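# Swing the locker door fully open and leave it

## Task

Swing the locker's door open to its full extent so that it stays open on its own once the robot lets go. Opening it with a slam counts as failure, and so does the robot toppling or being left leaning.

## Robot and tools

ROBOT. A LinearBot: a wheeled base that can drive forward, sideways or turn on the spot, with a column about 1.75 m high. A carriage rides up to 1.0 m along the column (lift_m) and carries two identical six-joint arms, left and right, each ending in a two-finger gripper. Arm bases sit roughly 0.57 m + lift_m above the floor, with carriage parts hanging about 0.15 m lower. A hand reaches about 0.78 m from its shoulder but only about 0.38 m below its arm base. The hand is about 0.16 m long and 0.1 m wide (0.14 m opened). Parked arm joints 1 to 6: 0, 0.05, 0.05, 1.45, 0, 0; parked, the robot measures about 0.95 m across and 0.7 m front to back.

CAMERAS. carriage_camera is fixed on the carriage, facing forward and tilted about 20 degrees down. left_wrist_camera and right_wrist_camera look out beyond the fingertips. Images are 504x504 pixels; calibration data (intrinsics and base-to-camera transforms) was supplied but may be slightly off.

FRAMES. Base frame: origin on the floor below the base centre, x ahead, y to the left, z up. left_hand and right_hand readings are positions in this frame of the point between the finger pads, with quat_wxyz giving the hand orientation; the hand's z axis runs along the fingers and the fingers open along its y axis. These readings drift from the truth, more at long reach. Odometry frame is where the base stood at the start; base_odometry counts wheel rotation only, so slip shows as motion. Heading runs -3.142 to 3.142, left positive.

TOOLS.
execute_actions(actions, cameras): actions is a list holding one action or nothing (empty list = just report state and pictures). An action may have "base", "joints", or both, starting together. "base" holds exactly one relative move from the base's last reported position: translate_m (metres, forward positive, -2 to 2), strafe_m (metres, left positive, -2 to 2) or rotate_rad (radians, counter-clockwise positive, -6.3 to 6.3). "joints" is one dictionary naming joints with absolute targets, not offsets: lift_m 0 to 1 m; for each arm (left_ and right_ prefixes) joint1_rad -2.617 to 3.054 (swing about vertical, 0 ahead, positive left); joint2_rad 0 to 3.141 (shoulder: 0 upper arm level backward, 1.57 vertical, 3.14 level forward); joint3_rad 0 to 3.141 (elbow, 0 folded, 3.14 straight); joint4_rad -1.57 to 1.57 (wrist pitch, positive lifts fingertips); joint5_rad -1.57 to 1.57 (wrist yaw, positive swings fingertips to the RIGHT); joint6_rad -2.094 to 2.094 (roll about the finger axis, positive clockwise from the forearm); gripper_m 0 to 0.093 m (pad gap). Unknown keys or out-of-range values reject the whole call. Joints left unnamed may keep pushing to older targets. One action runs at most 15 s. cameras: list of carriage_camera, left_wrist_camera, right_wrist_camera or all; omitted means all, [] means none.
wait(seconds): 0 to 10 s, no new command, returns state and pictures.
zoom_image(camera, region): region [x0, y0, x1, y1] in pixels of that camera's latest full image, at most 504 by 504.
read_manual(section): returns only URDF licence text; moves nothing.
finished_scene(scene): ends the given scene permanently and reports success; call it only once the door stays open unaided.

RESULTS. base_status and joint_status give how each motion ended: done (for the base, wheels turned the full amount even if slipping), off_target (stopped short, may still push), contact_stop or time_out (target dropped, holding in place), not_followed or "joint command not followed" (arm targets held back by a self-collision check, which may retry later; grippers still move). on_its_own covers uncommanded parts; "held at" is a target, not a position. motor_effort is percent of maximum, with a bracketed peak; readings are biased and noisy. A falling lift effort while lowering means a hand rests on something; a drive_wheels value at rest above free-motion level means the base is pressing on something. Joint torques and motor temperatures per arm are also listed. MOTOR HOT appears from 75 °C; at 90 °C the arm is halted for 10 s, at 100 °C it goes limp and falls (OVER-TEMPERATURE FAULT, limit_stop_at_motor_heat). Outstretched arms heat quickly. ARM HIT means an arm struck the robot itself.

CAUTIONS. Open the door gently, not with a fast fling that slams it. The base stops on contact only after the hit and can roll about 0.3 m further if an arm touches something; arms themselves never stop on contact and snap to their targets when freed. After a blocked drive, back off about 0.2 m (or turn back) and repeat if still pressing. The robot can tip over without warning in the readings: risk rises with a high carriage, extended arms, pulling, loads, or sudden stops; check the pictures for leaning. Do not reverse into a table edge under which the base has slid. Never let the two arms strike or press on each other; to untangle, move the blocked arm clear first, the other in a later call. Gripper pads grip with about 45 to 60 N each. The robot keeps executing its last command while you think.

Each tool is called as name(argument=value, ...), one argument or row to a line, values as JSON.

## Session

execute_actions(
  actions=[],
)

Scene clock: 0.00 s.
Joint torques (N m, as the arm reports them, + toward a larger angle): no reading
Motor temperatures (°C, as the motors report them): left_arm=[22 23 26 21 24 25] | right_arm=[22 23 24 24 22 23]
base_odometry: x=+0.000 y=+0.000 heading=+0.000 (m, m, rad; odometry frame)
base_status: not commanded
joint_positions: lift_m=+0.298 left_joint1_rad=-0.015 left_joint2_rad=+0.042 left_joint3_rad=+0.045 left_joint4_rad=+1.460 left_joint5_rad=-0.019 left_joint6_rad=-0.004 left_gripper_m=+0.095 right_joint1_rad=-0.027 right_joint2_rad=+0.048 right_joint3_rad=+0.052 right_joint4_rad=+1.460 right_joint5_rad=-0.022 right_joint6_rad=-0.027 right_gripper_m=+0.094
joint_status: not commanded
motor_effort: lift_m=+22 drive_wheels=+0 (%)
left_hand: x=+0.2895 y=+0.3478 z=+1.2859 quat_wxyz=(+0.998, -0.009, +0.054, -0.009) (m; base frame)
right_hand: x=+0.2892 y=-0.3419 z=+1.2878 quat_wxyz=(+0.998, -0.011, +0.053, -0.027) (m; base frame)
pictures: carriage_camera, left_wrist_camera, right_wrist_camera
Images, in order (width x height): carriage_camera 504x504, left_wrist_camera 504x504, right_wrist_camera 504x504.

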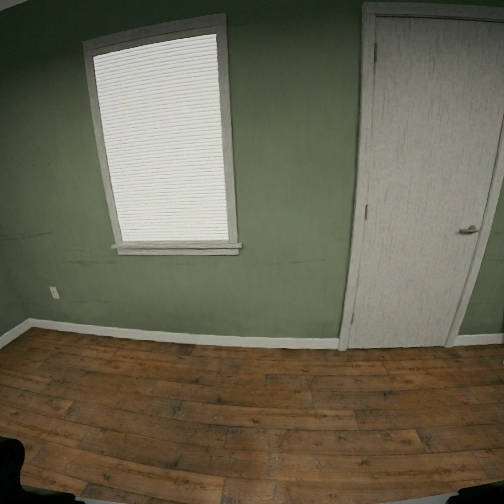

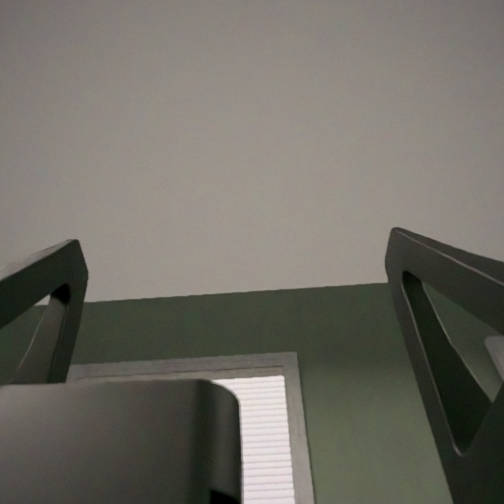

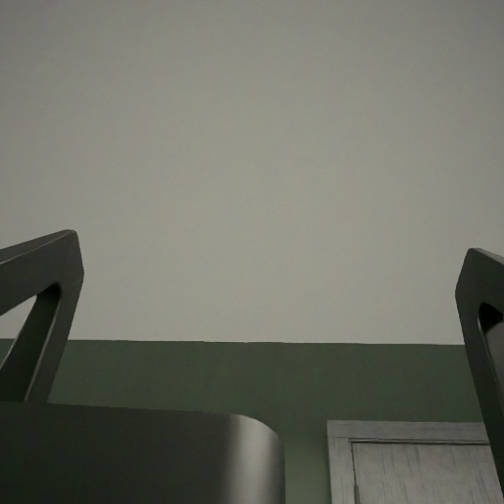

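execute_actions(
  actions=[
    {"base": {"rotate_rad": -1.6}},
  ],
  cameras=["carriage_camera"],
)

Scene clock: 3.43 s.
Joint torques (N m, as the arm reports them, + toward a larger angle): left_arm=[-0.07  4.39  6.55 -0.21 -0.02  0.05] | right_arm=[-0.12  5.08  6.22 -0.16  0.06 -0.04]
Motor temperatures (°C, as the motors report them): left_arm=[22 23 26 21 24 25] | right_arm=[22 24 25 24 22 23]
base_odometry: x=+0.000 y=+0.000 heading=-1.600 (m, m, rad; odometry frame)
base_status: done
joint_positions: lift_m=+0.298 left_joint1_rad=-0.015 left_joint2_rad=+0.042 left_joint3_rad=+0.045 left_joint4_rad=+1.459 left_joint5_rad=-0.019 left_joint6_rad=-0.004 left_gripper_m=+0.095 right_joint1_rad=-0.027 right_joint2_rad=+0.048 right_joint3_rad=+0.052 right_joint4_rad=+1.459 right_joint5_rad=-0.022 right_joint6_rad=-0.027 right_gripper_m=+0.094
joint_status: not commanded
motor_effort: lift_m=+23(24) drive_wheels=+4(13) (%)
left_hand: x=+0.2897 y=+0.3478 z=+1.2859 quat_wxyz=(+0.998, -0.009, +0.054, -0.009) (m; base frame)
right_hand: x=+0.2894 y=-0.3420 z=+1.2878 quat_wxyz=(+0.998, -0.011, +0.054, -0.027) (m; base frame)
pictures: carriage_camera
Images, in order (width x height): carriage_camera 504x504.

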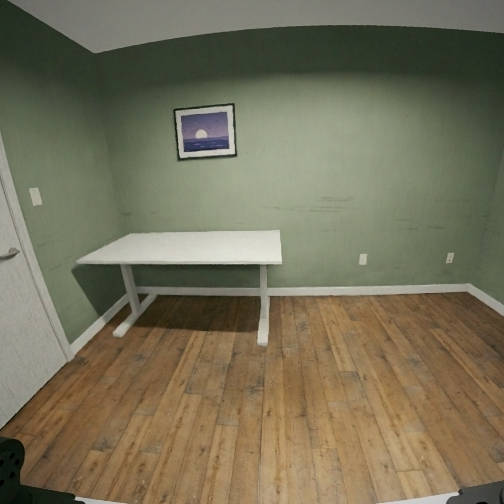

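execute_actions(
  actions=[
    {"base": {"rotate_rad": -1.55}},
  ],
  cameras=["carriage_camera"],
)

Scene clock: 7.87 s.
Joint torques (N m, as the arm reports them, + toward a larger angle): left_arm=[-0.04  4.39  6.58 -0.19 -0.03  0.04] | right_arm=[-0.08  5.16  6.27 -0.2   0.06 -0.06]
Motor temperatures (°C, as the motors report them): left_arm=[22 23 27 21 24 25] | right_arm=[22 24 25 24 22 23]
base_odometry: x=+0.000 y=+0.000 heading=+3.134 (m, m, rad; odometry frame)
base_status: done
joint_positions: lift_m=+0.298 left_joint1_rad=-0.015 left_joint2_rad=+0.042 left_joint3_rad=+0.045 left_joint4_rad=+1.458 left_joint5_rad=-0.019 left_joint6_rad=-0.004 left_gripper_m=+0.095 right_joint1_rad=-0.027 right_joint2_rad=+0.048 right_joint3_rad=+0.052 right_joint4_rad=+1.459 right_joint5_rad=-0.022 right_joint6_rad=-0.027 right_gripper_m=+0.094
joint_status: not commanded
motor_effort: lift_m=+23(22) drive_wheels=+3(11) (%)
left_hand: x=+0.2900 y=+0.3478 z=+1.2859 quat_wxyz=(+0.998, -0.009, +0.055, -0.009) (m; base frame)
right_hand: x=+0.2894 y=-0.3420 z=+1.2878 quat_wxyz=(+0.998, -0.011, +0.054, -0.027) (m; base frame)
pictures: carriage_camera
Images, in order (width x height): carriage_camera 504x504.

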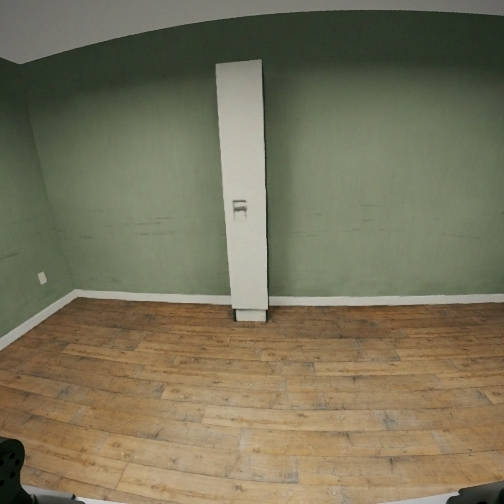

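zoom_image(
  camera="carriage_camera",
  region=[190, 160, 310, 260],
)

zoom_image(
  camera="carriage_camera",
  region=[130, 40, 370, 340],
)

Region (190, 160, 310, 260) of carriage_camera's 504x504 image, scaled by 4.200, with more detail than that image has.

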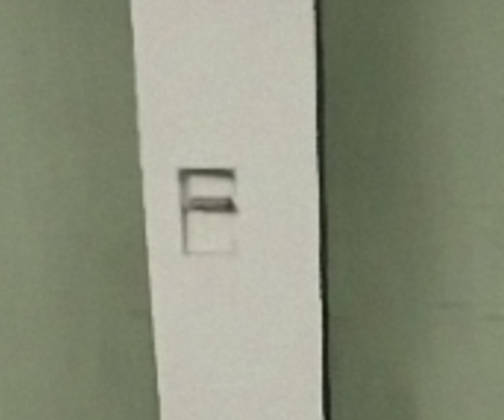

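Region (130, 40, 370, 340) of carriage_camera's 504x504 image, scaled by 1.680, with more detail than that image has; it fills the left 403 columns of this view, and the rest is white.

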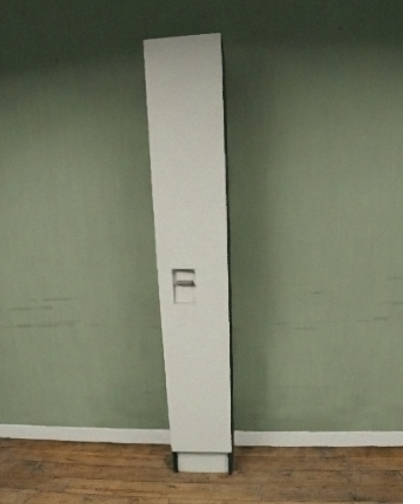

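execute_actions(
  actions=[
    {"base": {"translate_m": 1.0}},
  ],
  cameras=["carriage_camera"],
)

Scene clock: 13.63 s.
Joint torques (N m, as the arm reports them, + toward a larger angle): left_arm=[-0.11  4.38  6.58 -0.19 -0.02  0.05] | right_arm=[-0.08  5.15  6.26 -0.14  0.07 -0.05]
Motor temperatures (°C, as the motors report them): left_arm=[22 23 27 21 24 25] | right_arm=[22 24 26 24 22 23]
base_odometry: x=-1.000 y=+0.009 heading=+3.133 (m, m, rad; odometry frame)
base_status: done
joint_positions: lift_m=+0.298 left_joint1_rad=-0.015 left_joint2_rad=+0.042 left_joint3_rad=+0.045 left_joint4_rad=+1.458 left_joint5_rad=-0.019 left_joint6_rad=-0.004 left_gripper_m=+0.095 right_joint1_rad=-0.027 right_joint2_rad=+0.048 right_joint3_rad=+0.052 right_joint4_rad=+1.458 right_joint5_rad=-0.022 right_joint6_rad=-0.027 right_gripper_m=+0.094
joint_status: not commanded
motor_effort: lift_m=+23(23) drive_wheels=-6(16) (%)
left_hand: x=+0.2900 y=+0.3478 z=+1.2859 quat_wxyz=(+0.998, -0.009, +0.055, -0.009) (m; base frame)
right_hand: x=+0.2897 y=-0.3420 z=+1.2878 quat_wxyz=(+0.998, -0.011, +0.054, -0.027) (m; base frame)
pictures: carriage_camera
camera_calibration (this result's frames):
carriage_camera: T_world_to_cam=[[0.00371406, -0.99899, -0.0447832, 0.0575102], [-0.329256, 0.0410647, -0.943347, 1.25592], [0.944233, 0.0182488, -0.328771, 0.260474], [0, 0, 0, 1]] pos_world=[0.167357, 0.00112476, 1.27298]
Images, in order (width x height): carriage_camera 504x504.

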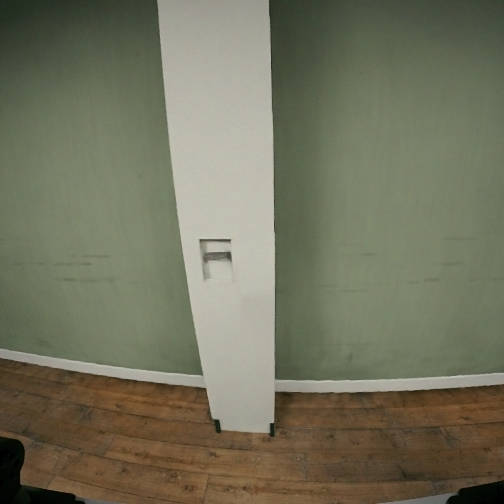

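zoom_image(
  camera="carriage_camera",
  region=[170, 215, 290, 305],
)

Region (170, 215, 290, 305) of carriage_camera's 504x504 image, scaled by 4.200, with more detail than that image has; it fills the top 378 rows of this view, and the rest is white.

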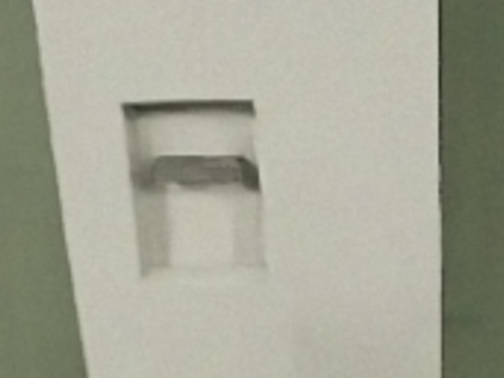

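execute_actions(
  actions=[
    {"base": {"strafe_m": 0.47}, "joints": {"lift_m": 0.1, "right_joint1_rad": 0, "right_joint2_rad": 1.5, "right_joint3_rad": 1.06, "right_joint4_rad": 0.44, "right_joint5_rad": 0, "right_joint6_rad": 0, "right_gripper_m": 0.06}},
  ],
  cameras=["carriage_camera", "right_wrist_camera"],
)

Scene clock: 19.10 s.
Joint torques (N m, as the arm reports them, + toward a larger angle): left_arm=[-0.03  4.33  6.5  -0.19 -0.01  0.05] | right_arm=[ 0.01 -6.7  10.    2.62  0.06  0.01]
Motor temperatures (°C, as the motors report them): left_arm=[22 23 28 21 24 25] | right_arm=[22 24 27 25 22 23]
base_odometry: x=-1.004 y=-0.461 heading=+3.133 (m, m, rad; odometry frame)
base_status: done
joint_positions: lift_m=+0.100 left_joint1_rad=-0.015 left_joint2_rad=+0.042 left_joint3_rad=+0.045 left_joint4_rad=+1.457 left_joint5_rad=-0.019 left_joint6_rad=-0.004 left_gripper_m=+0.095 right_joint1_rad=-0.002 right_joint2_rad=+1.489 right_joint3_rad=+1.045 right_joint4_rad=+0.439 right_joint5_rad=-0.003 right_joint6_rad=-0.004 right_gripper_m=+0.060
joint_status: all done
motor_effort: lift_m=+22(26) drive_wheels=-3(9) (%)
left_hand: x=+0.2901 y=+0.3478 z=+1.0882 quat_wxyz=(+0.998, -0.009, +0.055, -0.009) (m; base frame)
right_hand: x=+0.7533 y=-0.3456 z=+0.9828 quat_wxyz=(+0.705, -0.002, +0.709, -0.001) (m; base frame)
pictures: carriage_camera, right_wrist_camera
camera_calibration (this result's frames):
carriage_camera: T_world_to_cam=[[0.00371406, -0.99899, -0.0447832, 0.0486574], [-0.329256, 0.0410647, -0.943347, 1.06944], [0.944233, 0.0182488, -0.328771, 0.195483], [0, 0, 0, 1]] pos_world=[0.167357, 0.00112476, 1.0753]
right_wrist_camera: T_world_to_cam=[[0.0373184, -0.998548, 0.0388596, -0.41162], [-0.553113, -0.0530269, -0.831417, 1.22302], [0.83227, 0.0095334, -0.554289, 0.0413021], [0, 0, 0, 1]] pos_world=[0.657453, -0.346563, 1.05573]
Images, in order (width x height): carriage_camera 504x504, right_wrist_camera 504x504.

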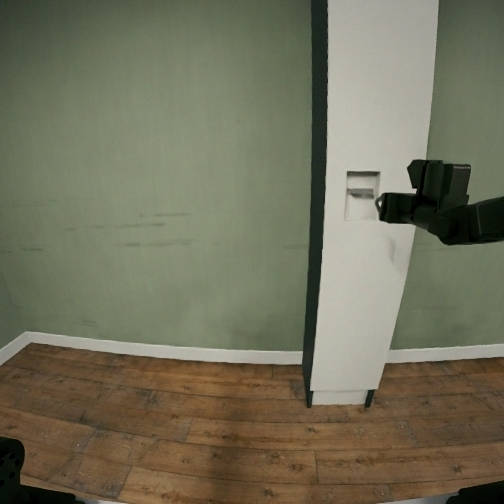

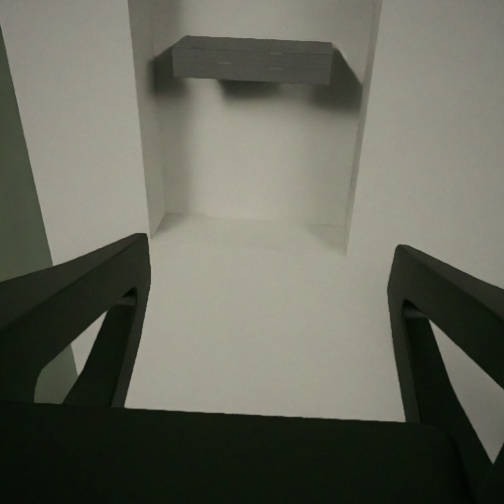

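zoom_image(
  camera="right_wrist_camera",
  region=[100, 0, 400, 270],
)

zoom_image(
  camera="carriage_camera",
  region=[300, 140, 460, 260],
)

Region (100, 0, 400, 270) of right_wrist_camera's 504x504 image, scaled by 1.680, with more detail than that image has; it fills the top 454 rows of this view, and the rest is white.

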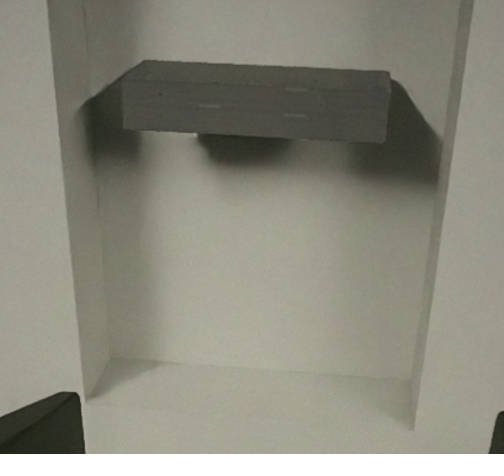

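Region (300, 140, 460, 260) of carriage_camera's 504x504 image, scaled by 3.150, with more detail than that image has; it fills the top 378 rows of this view, and the rest is white.

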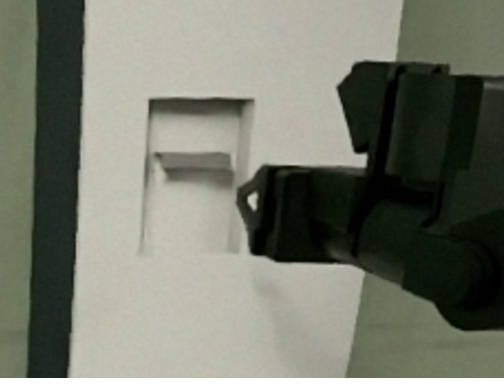

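execute_actions(
  actions=[
    {"base": {"translate_m": 0.07}, "joints": {"lift_m": 0.117, "right_joint6_rad": 1.57, "right_gripper_m": 0.05}},
  ],
  cameras=["carriage_camera", "right_wrist_camera"],
)

Scene clock: 22.20 s.
Joint torques (N m, as the arm reports them, + toward a larger angle): left_arm=[-0.06  4.34  6.48 -0.2  -0.03  0.05] | right_arm=[ 0.04 -6.73  9.11  2.49  0.08 -0.07]
Motor temperatures (°C, as the motors report them): left_arm=[22 23 28 21 24 25] | right_arm=[22 25 27 26 22 23]
base_odometry: x=-1.074 y=-0.461 heading=+3.133 (m, m, rad; odometry frame)
base_status: done
joint_positions: lift_m=+0.117 left_joint1_rad=-0.015 left_joint2_rad=+0.042 left_joint3_rad=+0.045 left_joint4_rad=+1.459 left_joint5_rad=-0.019 left_joint6_rad=-0.004 left_gripper_m=+0.095 right_joint1_rad=-0.002 right_joint2_rad=+1.489 right_joint3_rad=+1.054 right_joint4_rad=+0.446 right_joint5_rad=-0.003 right_joint6_rad=+1.564 right_gripper_m=+0.050
joint_status: all done
motor_effort: lift_m=+23(26) drive_wheels=+3(9) (%)
left_hand: x=+0.2898 y=+0.3478 z=+1.1050 quat_wxyz=(+0.998, -0.009, +0.055, -0.009) (m; base frame)
right_hand: x=+0.7537 y=-0.3456 z=+1.0061 quat_wxyz=(+0.504, +0.495, +0.499, +0.501) (m; base frame)
pictures: carriage_camera, right_wrist_camera
camera_calibration (this result's frames):
carriage_camera: T_world_to_cam=[[0.00371406, -0.99899, -0.0447832, 0.04941], [-0.329256, 0.0410647, -0.943347, 1.08529], [0.944233, 0.0182488, -0.328771, 0.201008], [0, 0, 0, 1]] pos_world=[0.167357, 0.00112476, 1.09211]
right_wrist_camera: T_world_to_cam=[[0.0475791, -0.041621, -0.998, 0.953543], [-0.548534, 0.833905, -0.0609286, 0.770517], [0.834773, 0.550336, 0.0168459, -0.335778], [0, 0, 0, 1]] pos_world=[0.657584, -0.41806, 1.00424]
Images, in order (width x height): carriage_camera 504x504, right_wrist_camera 504x504.

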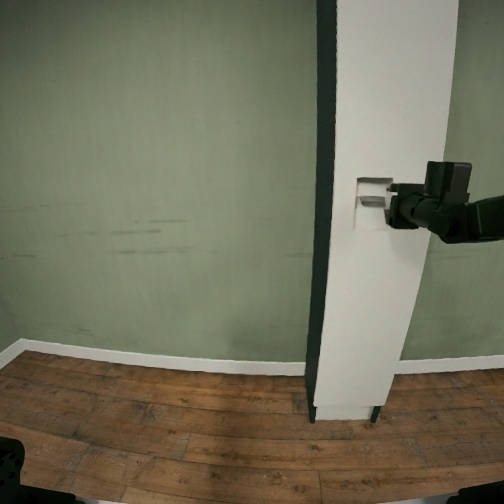

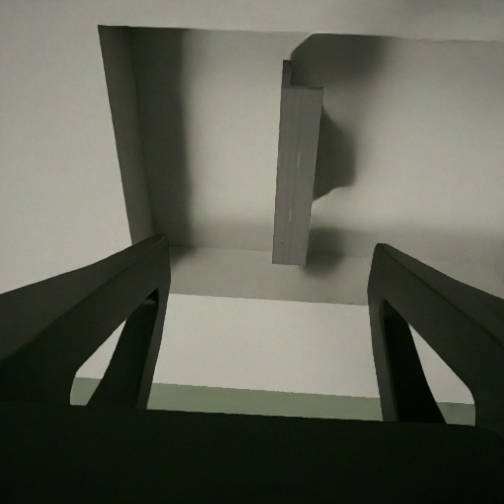

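execute_actions(
  actions=[
    {"base": {"translate_m": 0.06}, "joints": {"lift_m": 0.110}},
  ],
  cameras=["carriage_camera", "right_wrist_camera"],
)

Scene clock: 25.37 s.
Joint torques (N m, as the arm reports them, + toward a larger angle): left_arm=[-0.09  4.42  6.43 -0.21 -0.02  0.05] | right_arm=[ 0.01 -6.77  9.07  2.52  0.08 -0.07]
Motor temperatures (°C, as the motors report them): left_arm=[22 24 28 21 24 25] | right_arm=[22 25 28 27 22 23]
base_odometry: x=-1.134 y=-0.460 heading=+3.134 (m, m, rad; odometry frame)
base_status: done
joint_positions: lift_m=+0.110 left_joint1_rad=-0.015 left_joint2_rad=+0.042 left_joint3_rad=+0.045 left_joint4_rad=+1.459 left_joint5_rad=-0.019 left_joint6_rad=-0.004 left_gripper_m=+0.095 right_joint1_rad=-0.002 right_joint2_rad=+1.489 right_joint3_rad=+1.054 right_joint4_rad=+0.445 right_joint5_rad=-0.003 right_joint6_rad=+1.564 right_gripper_m=+0.050
joint_status: all done
motor_effort: lift_m=+21(22) drive_wheels=+3(12) (%)
left_hand: x=+0.2897 y=+0.3478 z=+1.0982 quat_wxyz=(+0.998, -0.009, +0.054, -0.009) (m; base frame)
right_hand: x=+0.7537 y=-0.3456 z=+0.9990 quat_wxyz=(+0.504, +0.495, +0.499, +0.501) (m; base frame)
pictures: carriage_camera, right_wrist_camera
camera_calibration (this result's frames):
carriage_camera: T_world_to_cam=[[0.00371406, -0.99899, -0.0447832, 0.0491042], [-0.329256, 0.0410647, -0.943347, 1.07885], [0.944233, 0.0182488, -0.328771, 0.198763], [0, 0, 0, 1]] pos_world=[0.167357, 0.00112476, 1.08528]
right_wrist_camera: T_world_to_cam=[[0.0468177, -0.0416194, -0.998036, 0.947151], [-0.548581, 0.833905, -0.0605087, 0.769706], [0.834786, 0.550336, 0.0162099, -0.335035], [0, 0, 0, 1]] pos_world=[0.657585, -0.41806, 0.997296]
Images, in order (width x height): carriage_camera 504x504, right_wrist_camera 504x504.

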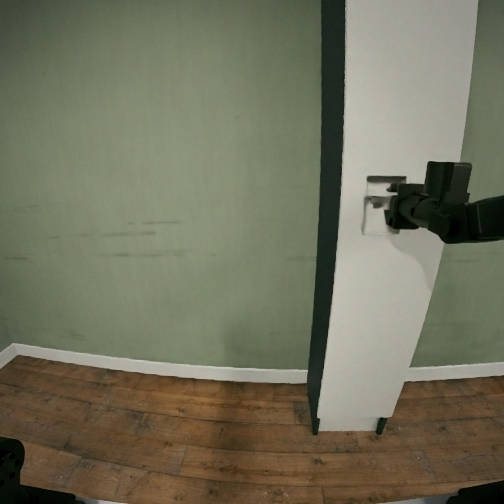

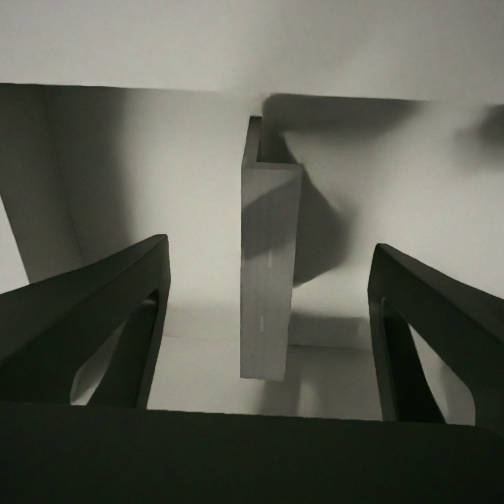

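execute_actions(
  actions=[
    {"base": {"translate_m": 0.033}},
  ],
  cameras=["carriage_camera", "right_wrist_camera"],
)

Scene clock: 27.37 s.
Joint torques (N m, as the arm reports them, + toward a larger angle): left_arm=[-0.1   4.42  6.47 -0.22 -0.03  0.05] | right_arm=[-0.02 -4.75  9.22  3.09  0.09 -0.09]
Motor temperatures (°C, as the motors report them): left_arm=[22 24 28 21 24 25] | right_arm=[22 25 28 27 22 23]
base_odometry: x=-1.167 y=-0.460 heading=+3.134 (m, m, rad; odometry frame)
base_status: done
joint_positions: lift_m=+0.110 left_joint1_rad=-0.015 left_joint2_rad=+0.042 left_joint3_rad=+0.045 left_joint4_rad=+1.459 left_joint5_rad=-0.019 left_joint6_rad=-0.004 left_gripper_m=+0.095 right_joint1_rad=-0.001 right_joint2_rad=+1.467 right_joint3_rad=+1.054 right_joint4_rad=+0.396 right_joint5_rad=-0.004 right_joint6_rad=+1.565 right_gripper_m=+0.050
joint_status: not commanded
motor_effort: lift_m=+22(22) drive_wheels=+5(10) (%)
left_hand: x=+0.2897 y=+0.3478 z=+1.0982 quat_wxyz=(+0.998, -0.009, +0.054, -0.009) (m; base frame)
right_hand: x=+0.7489 y=-0.3449 z=+0.9974 quat_wxyz=(+0.497, +0.502, +0.506, +0.495) (m; base frame)
pictures: carriage_camera, right_wrist_camera
camera_calibration (this result's frames):
carriage_camera: T_world_to_cam=[[0.00371406, -0.99899, -0.0447832, 0.0491042], [-0.329256, 0.0410647, -0.943347, 1.07885], [0.944233, 0.0182488, -0.328771, 0.198763], [0, 0, 0, 1]] pos_world=[0.167357, 0.00112476, 1.08528]
right_wrist_camera: T_world_to_cam=[[0.0202275, -0.0399864, -0.998995, 0.967221], [-0.551569, 0.832941, -0.0445079, 0.752328], [0.833884, 0.551915, -0.00520697, -0.30879], [0, 0, 0, 1]] pos_world=[0.652892, -0.417543, 0.998126]
Images, in order (width x height): carriage_camera 504x504, right_wrist_camera 504x504.

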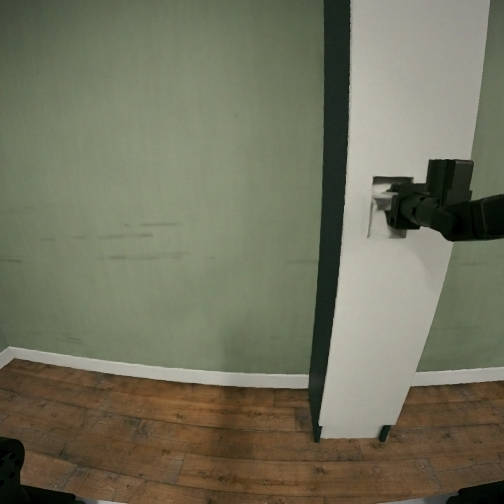

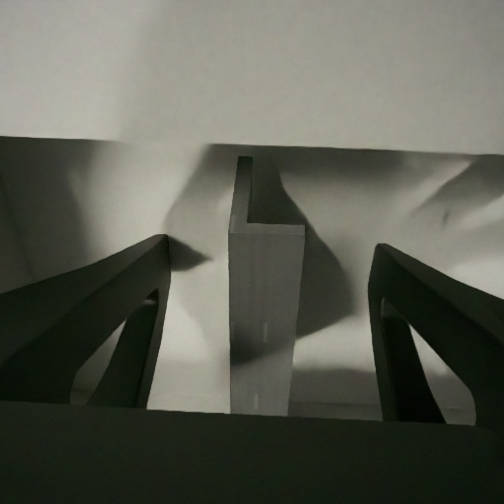

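execute_actions(
  actions=[
    {"base": {"translate_m": -0.008}, "joints": {"right_gripper_m": 0.0}},
  ],
  cameras=["carriage_camera", "right_wrist_camera"],
)

Scene clock: 28.33 s.
Joint torques (N m, as the arm reports them, + toward a larger angle): left_arm=[-0.07  4.46  6.46 -0.23 -0.02  0.04] | right_arm=[-0.06 -6.72  8.91  2.49  0.08  0.  ]
Motor temperatures (°C, as the motors report them): left_arm=[22 24 28 21 24 25] | right_arm=[22 25 29 28 22 23]
base_odometry: x=-1.159 y=-0.460 heading=+3.134 (m, m, rad; odometry frame)
base_status: done
joint_positions: lift_m=+0.110 left_joint1_rad=-0.015 left_joint2_rad=+0.042 left_joint3_rad=+0.045 left_joint4_rad=+1.461 left_joint5_rad=-0.018 left_joint6_rad=-0.004 left_gripper_m=+0.095 right_joint1_rad=-0.001 right_joint2_rad=+1.488 right_joint3_rad=+1.057 right_joint4_rad=+0.446 right_joint5_rad=-0.003 right_joint6_rad=+1.558 right_gripper_m=+0.011
joint_status: right_gripper_m off_target (ended at +0.011, target +0.000)
motor_effort: lift_m=+22(22) drive_wheels=-4(9) (%)
left_hand: x=+0.2894 y=+0.3477 z=+1.0982 quat_wxyz=(+0.998, -0.009, +0.054, -0.009) (m; base frame)
right_hand: x=+0.7536 y=-0.3450 z=+1.0010 quat_wxyz=(+0.506, +0.493, +0.500, +0.501) (m; base frame)
pictures: carriage_camera, right_wrist_camera
camera_calibration (this result's frames):
carriage_camera: T_world_to_cam=[[0.00371406, -0.99899, -0.0447832, 0.0491042], [-0.329256, 0.0410647, -0.943347, 1.07885], [0.944233, 0.0182488, -0.328771, 0.198763], [0, 0, 0, 1]] pos_world=[0.167357, 0.00112476, 1.08528]
right_wrist_camera: T_world_to_cam=[[0.0514402, -0.0469024, -0.997574, 0.94336], [-0.549184, 0.832972, -0.0674822, 0.776386], [0.834117, 0.551323, 0.0170902, -0.335288], [0, 0, 0, 1]] pos_world=[0.657522, -0.41761, 0.999193]
Images, in order (width x height): carriage_camera 504x504, right_wrist_camera 504x504.

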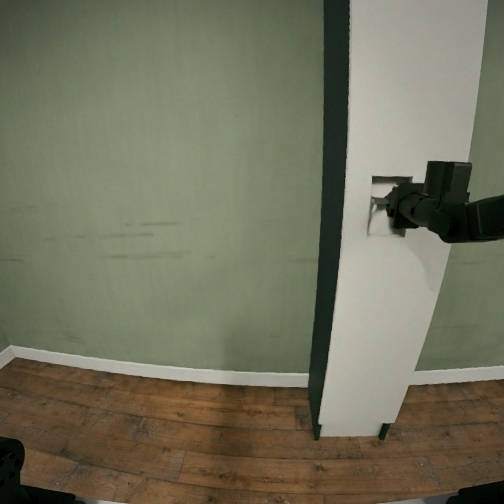

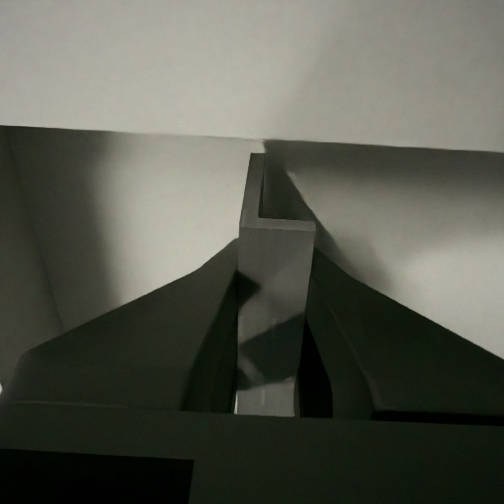

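execute_actions(
  actions=[
    {"joints": {"lift_m": 0.135}},
  ],
  cameras=["carriage_camera", "right_wrist_camera"],
)

Scene clock: 29.27 s.
Joint torques (N m, as the arm reports them, + toward a larger angle): left_arm=[-0.09  4.41  6.46 -0.24 -0.02  0.05] | right_arm=[-0.04 -7.42 10.18  3.11  0.09 -0.03]
Motor temperatures (°C, as the motors report them): left_arm=[22 24 28 21 24 25] | right_arm=[22 25 29 28 22 23]
base_odometry: x=-1.159 y=-0.460 heading=+3.134 (m, m, rad; odometry frame)
base_status: not commanded
joint_positions: lift_m=+0.135 left_joint1_rad=-0.015 left_joint2_rad=+0.042 left_joint3_rad=+0.045 left_joint4_rad=+1.460 left_joint5_rad=-0.018 left_joint6_rad=-0.004 left_gripper_m=+0.095 right_joint1_rad=-0.001 right_joint2_rad=+1.496 right_joint3_rad=+1.041 right_joint4_rad=+0.395 right_joint5_rad=-0.003 right_joint6_rad=+1.561 right_gripper_m=+0.012
joint_status: all done
motor_effort: lift_m=+25(30) drive_wheels=+2(4) (%)
left_hand: x=+0.2895 y=+0.3477 z=+1.1228 quat_wxyz=(+0.998, -0.009, +0.054, -0.009) (m; base frame)
right_hand: x=+0.7541 y=-0.3449 z=+1.0017 quat_wxyz=(+0.487, +0.511, +0.518, +0.483) (m; base frame)
pictures: carriage_camera, right_wrist_camera
camera_calibration (this result's frames):
carriage_camera: T_world_to_cam=[[0.00371406, -0.99899, -0.0447832, 0.0502056], [-0.329256, 0.0410647, -0.943347, 1.10205], [0.944233, 0.0182488, -0.328771, 0.206849], [0, 0, 0, 1]] pos_world=[0.167357, 0.00112476, 1.10987]
right_wrist_camera: T_world_to_cam=[[-0.0228347, -0.0445258, -0.998747, 1.00207], [-0.552882, 0.832899, -0.0244913, 0.736367], [0.832946, 0.551631, -0.0436365, -0.273953], [0, 0, 0, 1]] pos_world=[0.658194, -0.417581, 1.00689]
Images, in order (width x height): carriage_camera 504x504, right_wrist_camera 504x504.

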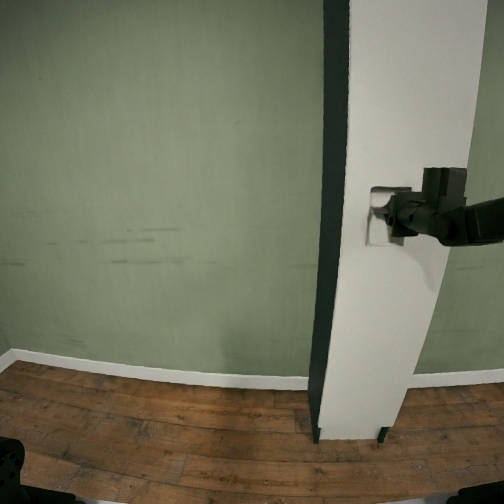

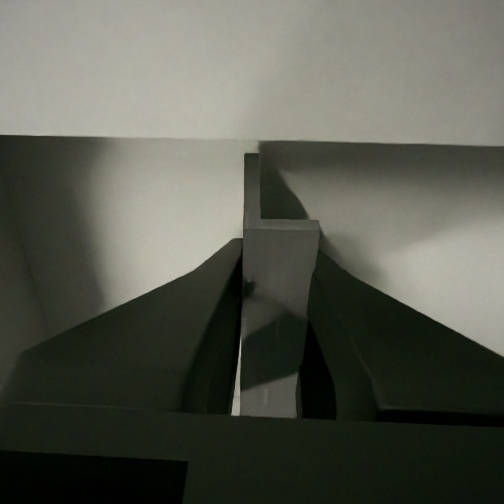

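execute_actions(
  actions=[
    {"joints": {"lift_m": 0.16, "right_joint4_rad": 0.56}},
  ],
  cameras=["carriage_camera", "right_wrist_camera"],
)

Scene clock: 30.20 s.
Joint torques (N m, as the arm reports them, + toward a larger angle): left_arm=[-0.08  4.48  6.48 -0.22 -0.02  0.05] | right_arm=[ 0.01 -8.4  12.2   4.02  0.1  -0.04]
Motor temperatures (°C, as the motors report them): left_arm=[22 24 28 21 24 25] | right_arm=[22 26 29 29 22 23]
base_odometry: x=-1.159 y=-0.460 heading=+3.134 (m, m, rad; odometry frame)
base_status: not commanded
joint_positions: lift_m=+0.160 left_joint1_rad=-0.015 left_joint2_rad=+0.042 left_joint3_rad=+0.045 left_joint4_rad=+1.460 left_joint5_rad=-0.018 left_joint6_rad=-0.004 left_gripper_m=+0.095 right_joint1_rad=-0.001 right_joint2_rad=+1.508 right_joint3_rad=+1.015 right_joint4_rad=+0.436 right_joint5_rad=-0.004 right_joint6_rad=+1.563 right_gripper_m=+0.012
joint_status: right_joint4_rad off_target (ended at +0.437, target +0.560); the others done
motor_effort: lift_m=+25(29) drive_wheels=+3(3) (%)
left_hand: x=+0.2895 y=+0.3477 z=+1.1478 quat_wxyz=(+0.998, -0.009, +0.054, -0.009) (m; base frame)
right_hand: x=+0.7550 y=-0.3449 z=+1.0181 quat_wxyz=(+0.487, +0.511, +0.517, +0.484) (m; base frame)
pictures: carriage_camera, right_wrist_camera
camera_calibration (this result's frames):
carriage_camera: T_world_to_cam=[[0.00371406, -0.99899, -0.0447832, 0.051325], [-0.329256, 0.0410647, -0.943347, 1.12563], [0.944233, 0.0182488, -0.328771, 0.215067], [0, 0, 0, 1]] pos_world=[0.167357, 0.00112476, 1.13487]
right_wrist_camera: T_world_to_cam=[[-0.0201604, -0.0426104, -0.998888, 1.01727], [-0.553042, 0.832797, -0.0243633, 0.73717], [0.832909, 0.551936, -0.0403549, -0.277233], [0, 0, 0, 1]] pos_world=[0.659105, -0.417552, 1.02291]
Images, in order (width x height): carriage_camera 504x504, right_wrist_camera 504x504.

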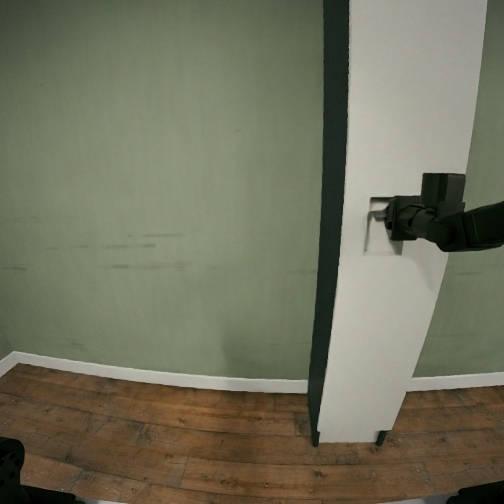

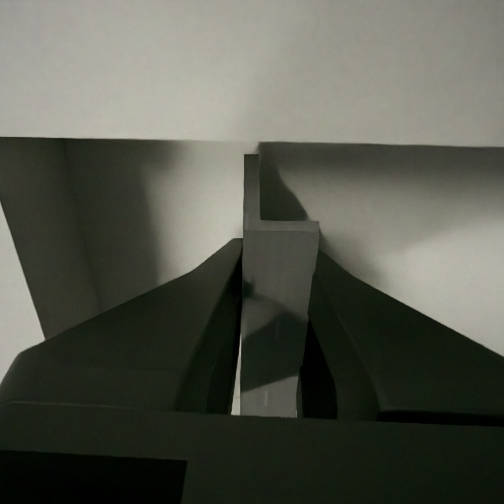

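execute_actions(
  actions=[
    {"joints": {"lift_m": 0.175, "right_joint4_rad": 0.62}},
  ],
  cameras=["carriage_camera", "right_wrist_camera"],
)

Scene clock: 31.03 s.
Joint torques (N m, as the arm reports them, + toward a larger angle): left_arm=[-0.1   4.4   6.45 -0.2  -0.03  0.05] | right_arm=[-0.01 -9.03 13.6   4.74  0.1  -0.05]
Motor temperatures (°C, as the motors report them): left_arm=[22 24 29 21 24 25] | right_arm=[22 26 29 30 22 23]
base_odometry: x=-1.159 y=-0.460 heading=+3.134 (m, m, rad; odometry frame)
base_status: not commanded
joint_positions: lift_m=+0.175 left_joint1_rad=-0.015 left_joint2_rad=+0.042 left_joint3_rad=+0.045 left_joint4_rad=+1.460 left_joint5_rad=-0.018 left_joint6_rad=-0.004 left_gripper_m=+0.095 right_joint1_rad=-0.001 right_joint2_rad=+1.515 right_joint3_rad=+0.996 right_joint4_rad=+0.434 right_joint5_rad=-0.004 right_joint6_rad=+1.563 right_gripper_m=+0.013
joint_status: right_joint4_rad off_target (ended at +0.433, target +0.620); the others done
motor_effort: lift_m=+27(31) drive_wheels=+4(4) (%)
left_hand: x=+0.2895 y=+0.3477 z=+1.1627 quat_wxyz=(+0.998, -0.009, +0.054, -0.009) (m; base frame)
right_hand: x=+0.7547 y=-0.3448 z=+1.0200 quat_wxyz=(+0.479, +0.518, +0.523, +0.477) (m; base frame)
pictures: carriage_camera, right_wrist_camera
camera_calibration (this result's frames):
carriage_camera: T_world_to_cam=[[0.00371406, -0.99899, -0.0447832, 0.0519928], [-0.329256, 0.0410647, -0.943347, 1.1397], [0.944233, 0.0182488, -0.328771, 0.219969], [0, 0, 0, 1]] pos_world=[0.167357, 0.00112476, 1.14978]
right_wrist_camera: T_world_to_cam=[[-0.0483328, -0.0421861, -0.99794, 1.03959], [-0.553799, 0.832608, -0.00837508, 0.721208], [0.831246, 0.552253, -0.0636049, -0.251887], [0, 0, 0, 1]] pos_world=[0.65903, -0.417522, 1.02746]
Images, in order (width x height): carriage_camera 504x504, right_wrist_camera 504x504.

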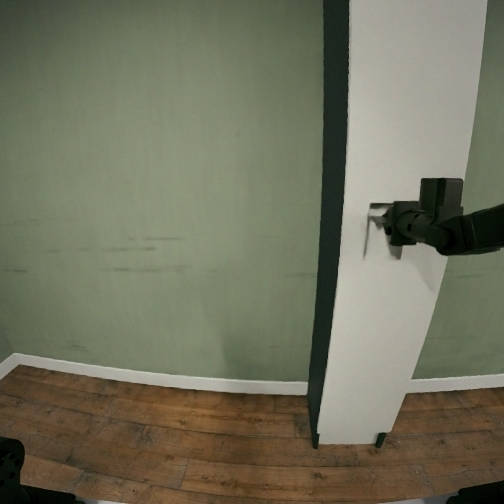

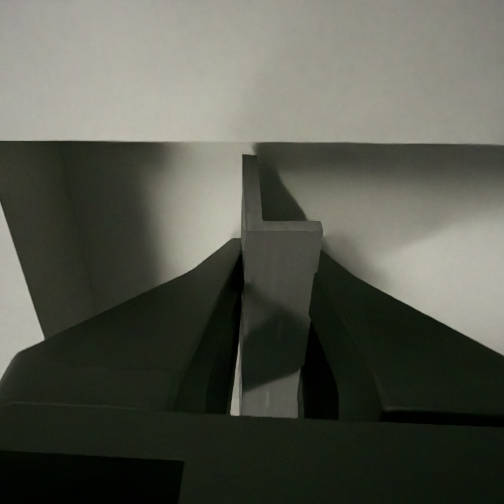

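execute_actions(
  actions=[
    {"base": {"translate_m": -0.05}},
  ],
  cameras=["carriage_camera", "right_wrist_camera"],
)

Scene clock: 33.77 s.
Joint torques (N m, as the arm reports them, + toward a larger angle): left_arm=[-0.06  4.42  6.56 -0.22 -0.03  0.06] | right_arm=[  0.15 -11.74  13.16   4.15   0.22   0.1 ]
Motor temperatures (°C, as the motors report them): left_arm=[22 24 29 21 24 25] | right_arm=[22 26 31 32 22 23]
base_odometry: x=-1.109 y=-0.461 heading=+3.134 (m, m, rad; odometry frame)
base_status: done
joint_positions: lift_m=+0.175 left_joint1_rad=-0.015 left_joint2_rad=+0.042 left_joint3_rad=+0.045 left_joint4_rad=+1.460 left_joint5_rad=-0.018 left_joint6_rad=-0.004 left_gripper_m=+0.095 right_joint1_rad=-0.003 right_joint2_rad=+1.546 right_joint3_rad=+1.001 right_joint4_rad=+0.485 right_joint5_rad=-0.017 right_joint6_rad=+1.551 right_gripper_m=+0.012
joint_status: not commanded
on_its_own: right_joint4_rad moved +0.051 toward your old target +0.620
motor_effort: lift_m=+27(26) drive_wheels=+4(11) (%)
left_hand: x=+0.2895 y=+0.3477 z=+1.1627 quat_wxyz=(+0.998, -0.009, +0.054, -0.009) (m; base frame)
right_hand: x=+0.7614 y=-0.3435 z=+1.0201 quat_wxyz=(+0.486, +0.506, +0.523, +0.484) (m; base frame)
pictures: carriage_camera, right_wrist_camera
camera_calibration (this result's frames):
carriage_camera: T_world_to_cam=[[0.00371406, -0.99899, -0.0447832, 0.0519928], [-0.329256, 0.0410647, -0.943347, 1.1397], [0.944233, 0.0182488, -0.328771, 0.219969], [0, 0, 0, 1]] pos_world=[0.167357, 0.00112476, 1.14978]
right_wrist_camera: T_world_to_cam=[[-0.0228898, -0.0534805, -0.998307, 1.01714], [-0.563475, 0.82554, -0.0313054, 0.752118], [0.825816, 0.561804, -0.0490314, -0.265613], [0, 0, 0, 1]] pos_world=[0.666429, -0.417284, 1.02594]
Images, in order (width x height): carriage_camera 504x504, right_wrist_camera 504x504.

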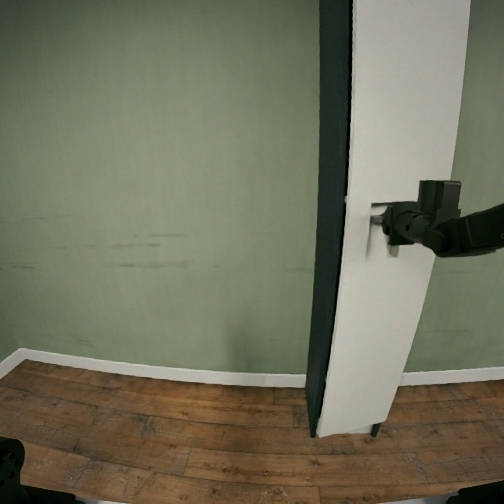

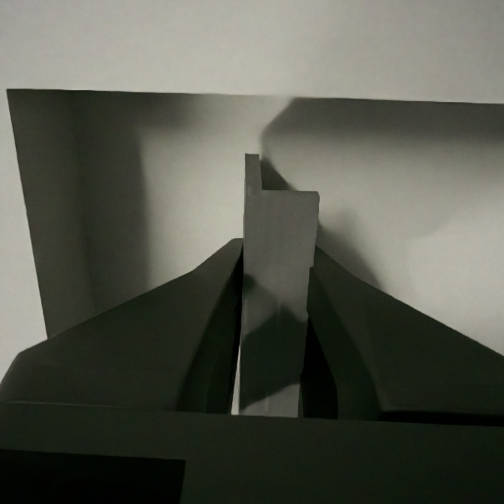

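execute_actions(
  actions=[
    {"base": {"translate_m": -0.035}, "joints": {"right_joint1_rad": -0.25, "right_joint5_rad": -0.6, "lift_m": 0.16}},
  ],
  cameras=["carriage_camera", "right_wrist_camera"],
)

Scene clock: 35.77 s.
Joint torques (N m, as the arm reports them, + toward a larger angle): left_arm=[-0.09  4.4   6.5  -0.21 -0.02  0.03] | right_arm=[ -0.9  -11.51  12.14   3.78   0.35  -0.02]
Motor temperatures (°C, as the motors report them): left_arm=[22 24 29 21 24 25] | right_arm=[22 27 31 33 22 23]
base_odometry: x=-1.074 y=-0.461 heading=+3.134 (m, m, rad; odometry frame)
base_status: done
joint_positions: lift_m=+0.160 left_joint1_rad=-0.015 left_joint2_rad=+0.042 left_joint3_rad=+0.045 left_joint4_rad=+1.459 left_joint5_rad=-0.018 left_joint6_rad=-0.004 left_gripper_m=+0.095 right_joint1_rad=-0.240 right_joint2_rad=+1.543 right_joint3_rad=+1.014 right_joint4_rad=+0.509 right_joint5_rad=-0.633 right_joint6_rad=+1.559 right_gripper_m=+0.012
joint_status: right_joint5_rad off_target (ended at -0.634, target -0.600); the others done
motor_effort: lift_m=+22(23) drive_wheels=-5(12) (%)
left_hand: x=+0.2898 y=+0.3477 z=+1.1481 quat_wxyz=(+0.998, -0.009, +0.055, -0.009) (m; base frame)
right_hand: x=+0.7397 y=-0.3573 z=+1.0197 quat_wxyz=(+0.389, +0.396, +0.593, +0.583) (m; base frame)
pictures: carriage_camera, right_wrist_camera
camera_calibration (this result's frames):
carriage_camera: T_world_to_cam=[[0.00371406, -0.99899, -0.0447832, 0.05134], [-0.329256, 0.0410647, -0.943347, 1.12595], [0.944233, 0.0182488, -0.328771, 0.215177], [0, 0, 0, 1]] pos_world=[0.167357, 0.00112476, 1.1352]
right_wrist_camera: T_world_to_cam=[[0.0314343, -0.023912, -0.99922, 0.98682], [-0.827071, 0.560712, -0.039437, 0.859986], [0.561218, 0.827665, -0.00215133, 0.00296106], [0, 0, 0, 1]] pos_world=[0.678588, -0.461059, 1.01997]
Images, in order (width x height): carriage_camera 504x504, right_wrist_camera 504x504.

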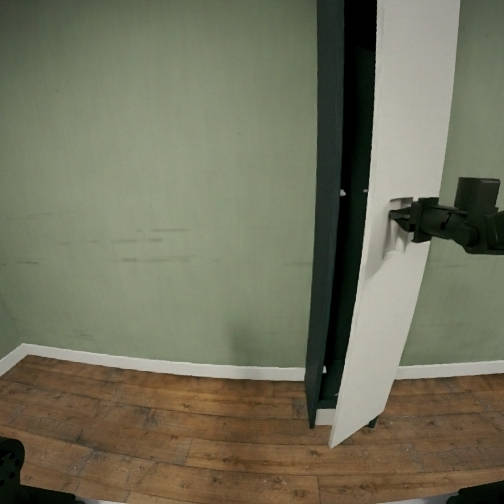

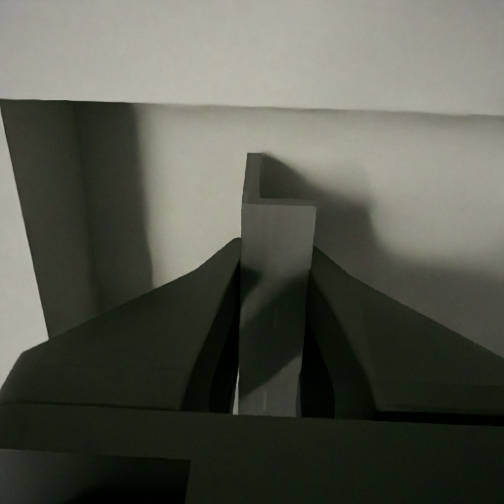

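execute_actions(
  actions=[
    {"base": {"strafe_m": -0.055}, "joints": {"right_joint1_rad": -0.33, "right_joint5_rad": -0.95}},
  ],
  cameras=["carriage_camera", "right_wrist_camera"],
)

Scene clock: 38.23 s.
Joint torques (N m, as the arm reports them, + toward a larger angle): left_arm=[-0.11  4.44  6.55 -0.19 -0.02  0.04] | right_arm=[ -1.69 -11.29  11.92   3.57   1.1   -0.02]
Motor temperatures (°C, as the motors report them): left_arm=[22 24 29 21 24 25] | right_arm=[22 28 32 34 23 23]
base_odometry: x=-1.074 y=-0.406 heading=+3.134 (m, m, rad; odometry frame)
base_status: done
joint_positions: lift_m=+0.160 left_joint1_rad=-0.015 left_joint2_rad=+0.042 left_joint3_rad=+0.045 left_joint4_rad=+1.459 left_joint5_rad=-0.018 left_joint6_rad=-0.004 left_gripper_m=+0.095 right_joint1_rad=-0.309 right_joint2_rad=+1.543 right_joint3_rad=+1.014 right_joint4_rad=+0.506 right_joint5_rad=-1.065 right_joint6_rad=+1.559 right_gripper_m=+0.012
joint_status: right_joint1_rad off_target (ended at -0.309, target -0.330); right_joint5_rad off_target (ended at -1.064, target -0.950)
motor_effort: lift_m=+22(22) drive_wheels=+3(15) (%)
left_hand: x=+0.2898 y=+0.3477 z=+1.1481 quat_wxyz=(+0.998, -0.009, +0.055, -0.009) (m; base frame)
right_hand: x=+0.6999 y=-0.3269 z=+1.0204 quat_wxyz=(+0.276, +0.284, +0.652, +0.647) (m; base frame)
pictures: carriage_camera, right_wrist_camera
camera_calibration (this result's frames):
carriage_camera: T_world_to_cam=[[0.00371406, -0.99899, -0.0447832, 0.05134], [-0.329256, 0.0410647, -0.943347, 1.12595], [0.944233, 0.0182488, -0.328771, 0.215177], [0, 0, 0, 1]] pos_world=[0.167357, 0.00112476, 1.1352]
right_wrist_camera: T_world_to_cam=[[0.0364057, -0.00197185, -0.999335, 0.993316], [-0.972257, 0.231146, -0.0358753, 0.800304], [0.231064, 0.972917, 0.0064979, 0.269917], [0, 0, 0, 1]] pos_world=[0.679571, -0.445636, 1.01961]
Images, in order (width x height): carriage_camera 504x504, right_wrist_camera 504x504.

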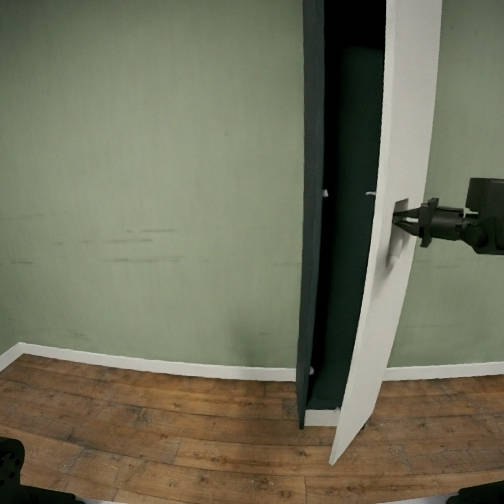

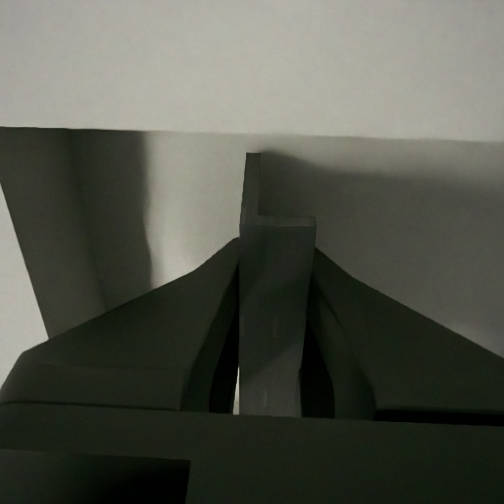

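execute_actions(
  actions=[
    {"base": {"strafe_m": -0.095}, "joints": {"right_joint1_rad": -0.30, "right_joint5_rad": -1.4, "right_joint2_rad": 1.55}},
  ],
  cameras=["carriage_camera", "right_wrist_camera"],
)

Scene clock: 41.07 s.
Joint torques (N m, as the arm reports them, + toward a larger angle): left_arm=[-0.11  4.45  6.49 -0.2  -0.02  0.05] | right_arm=[-0.58 -8.33 11.57  2.84  0.41 -0.15]
Motor temperatures (°C, as the motors report them): left_arm=[22 24 29 21 24 25] | right_arm=[22 28 33 35 23 23]
base_odometry: x=-1.073 y=-0.311 heading=+3.134 (m, m, rad; odometry frame)
base_status: done
joint_positions: lift_m=+0.160 left_joint1_rad=-0.015 left_joint2_rad=+0.042 left_joint3_rad=+0.045 left_joint4_rad=+1.459 left_joint5_rad=-0.018 left_joint6_rad=-0.004 left_gripper_m=+0.095 right_joint1_rad=-0.293 right_joint2_rad=+1.558 right_joint3_rad=+1.014 right_joint4_rad=+0.545 right_joint5_rad=-1.437 right_joint6_rad=+1.570 right_gripper_m=+0.011
joint_status: right_joint5_rad off_target (ended at -1.437, target -1.400); the others done
motor_effort: lift_m=+22(21) drive_wheels=-3(11) (%)
left_hand: x=+0.2898 y=+0.3477 z=+1.1481 quat_wxyz=(+0.998, -0.009, +0.055, -0.009) (m; base frame)
right_hand: x=+0.6502 y=-0.2841 z=+1.0207 quat_wxyz=(+0.150, +0.149, +0.691, +0.691) (m; base frame)
pictures: carriage_camera, right_wrist_camera
camera_calibration (this result's frames):
carriage_camera: T_world_to_cam=[[0.00371406, -0.99899, -0.0447832, 0.05134], [-0.329256, 0.0410647, -0.943347, 1.12595], [0.944233, 0.0182488, -0.328771, 0.215177], [0, 0, 0, 1]] pos_world=[0.167357, 0.00112476, 1.1352]
right_wrist_camera: T_world_to_cam=[[0.0482961, 0.0181392, -0.998668, 0.992854], [-0.986796, -0.153891, -0.0505171, 0.657083], [-0.154602, 0.987921, 0.0104673, 0.490732], [0, 0, 0, 1]] pos_world=[0.676324, -0.401695, 1.01959]
Images, in order (width x height): carriage_camera 504x504, right_wrist_camera 504x504.

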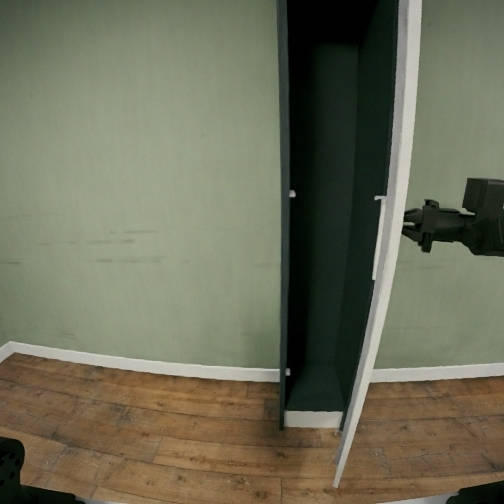

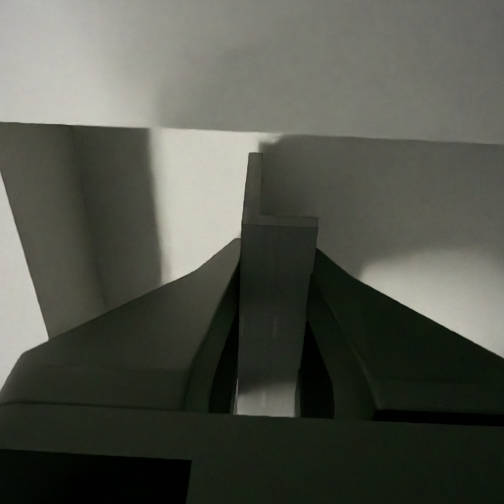

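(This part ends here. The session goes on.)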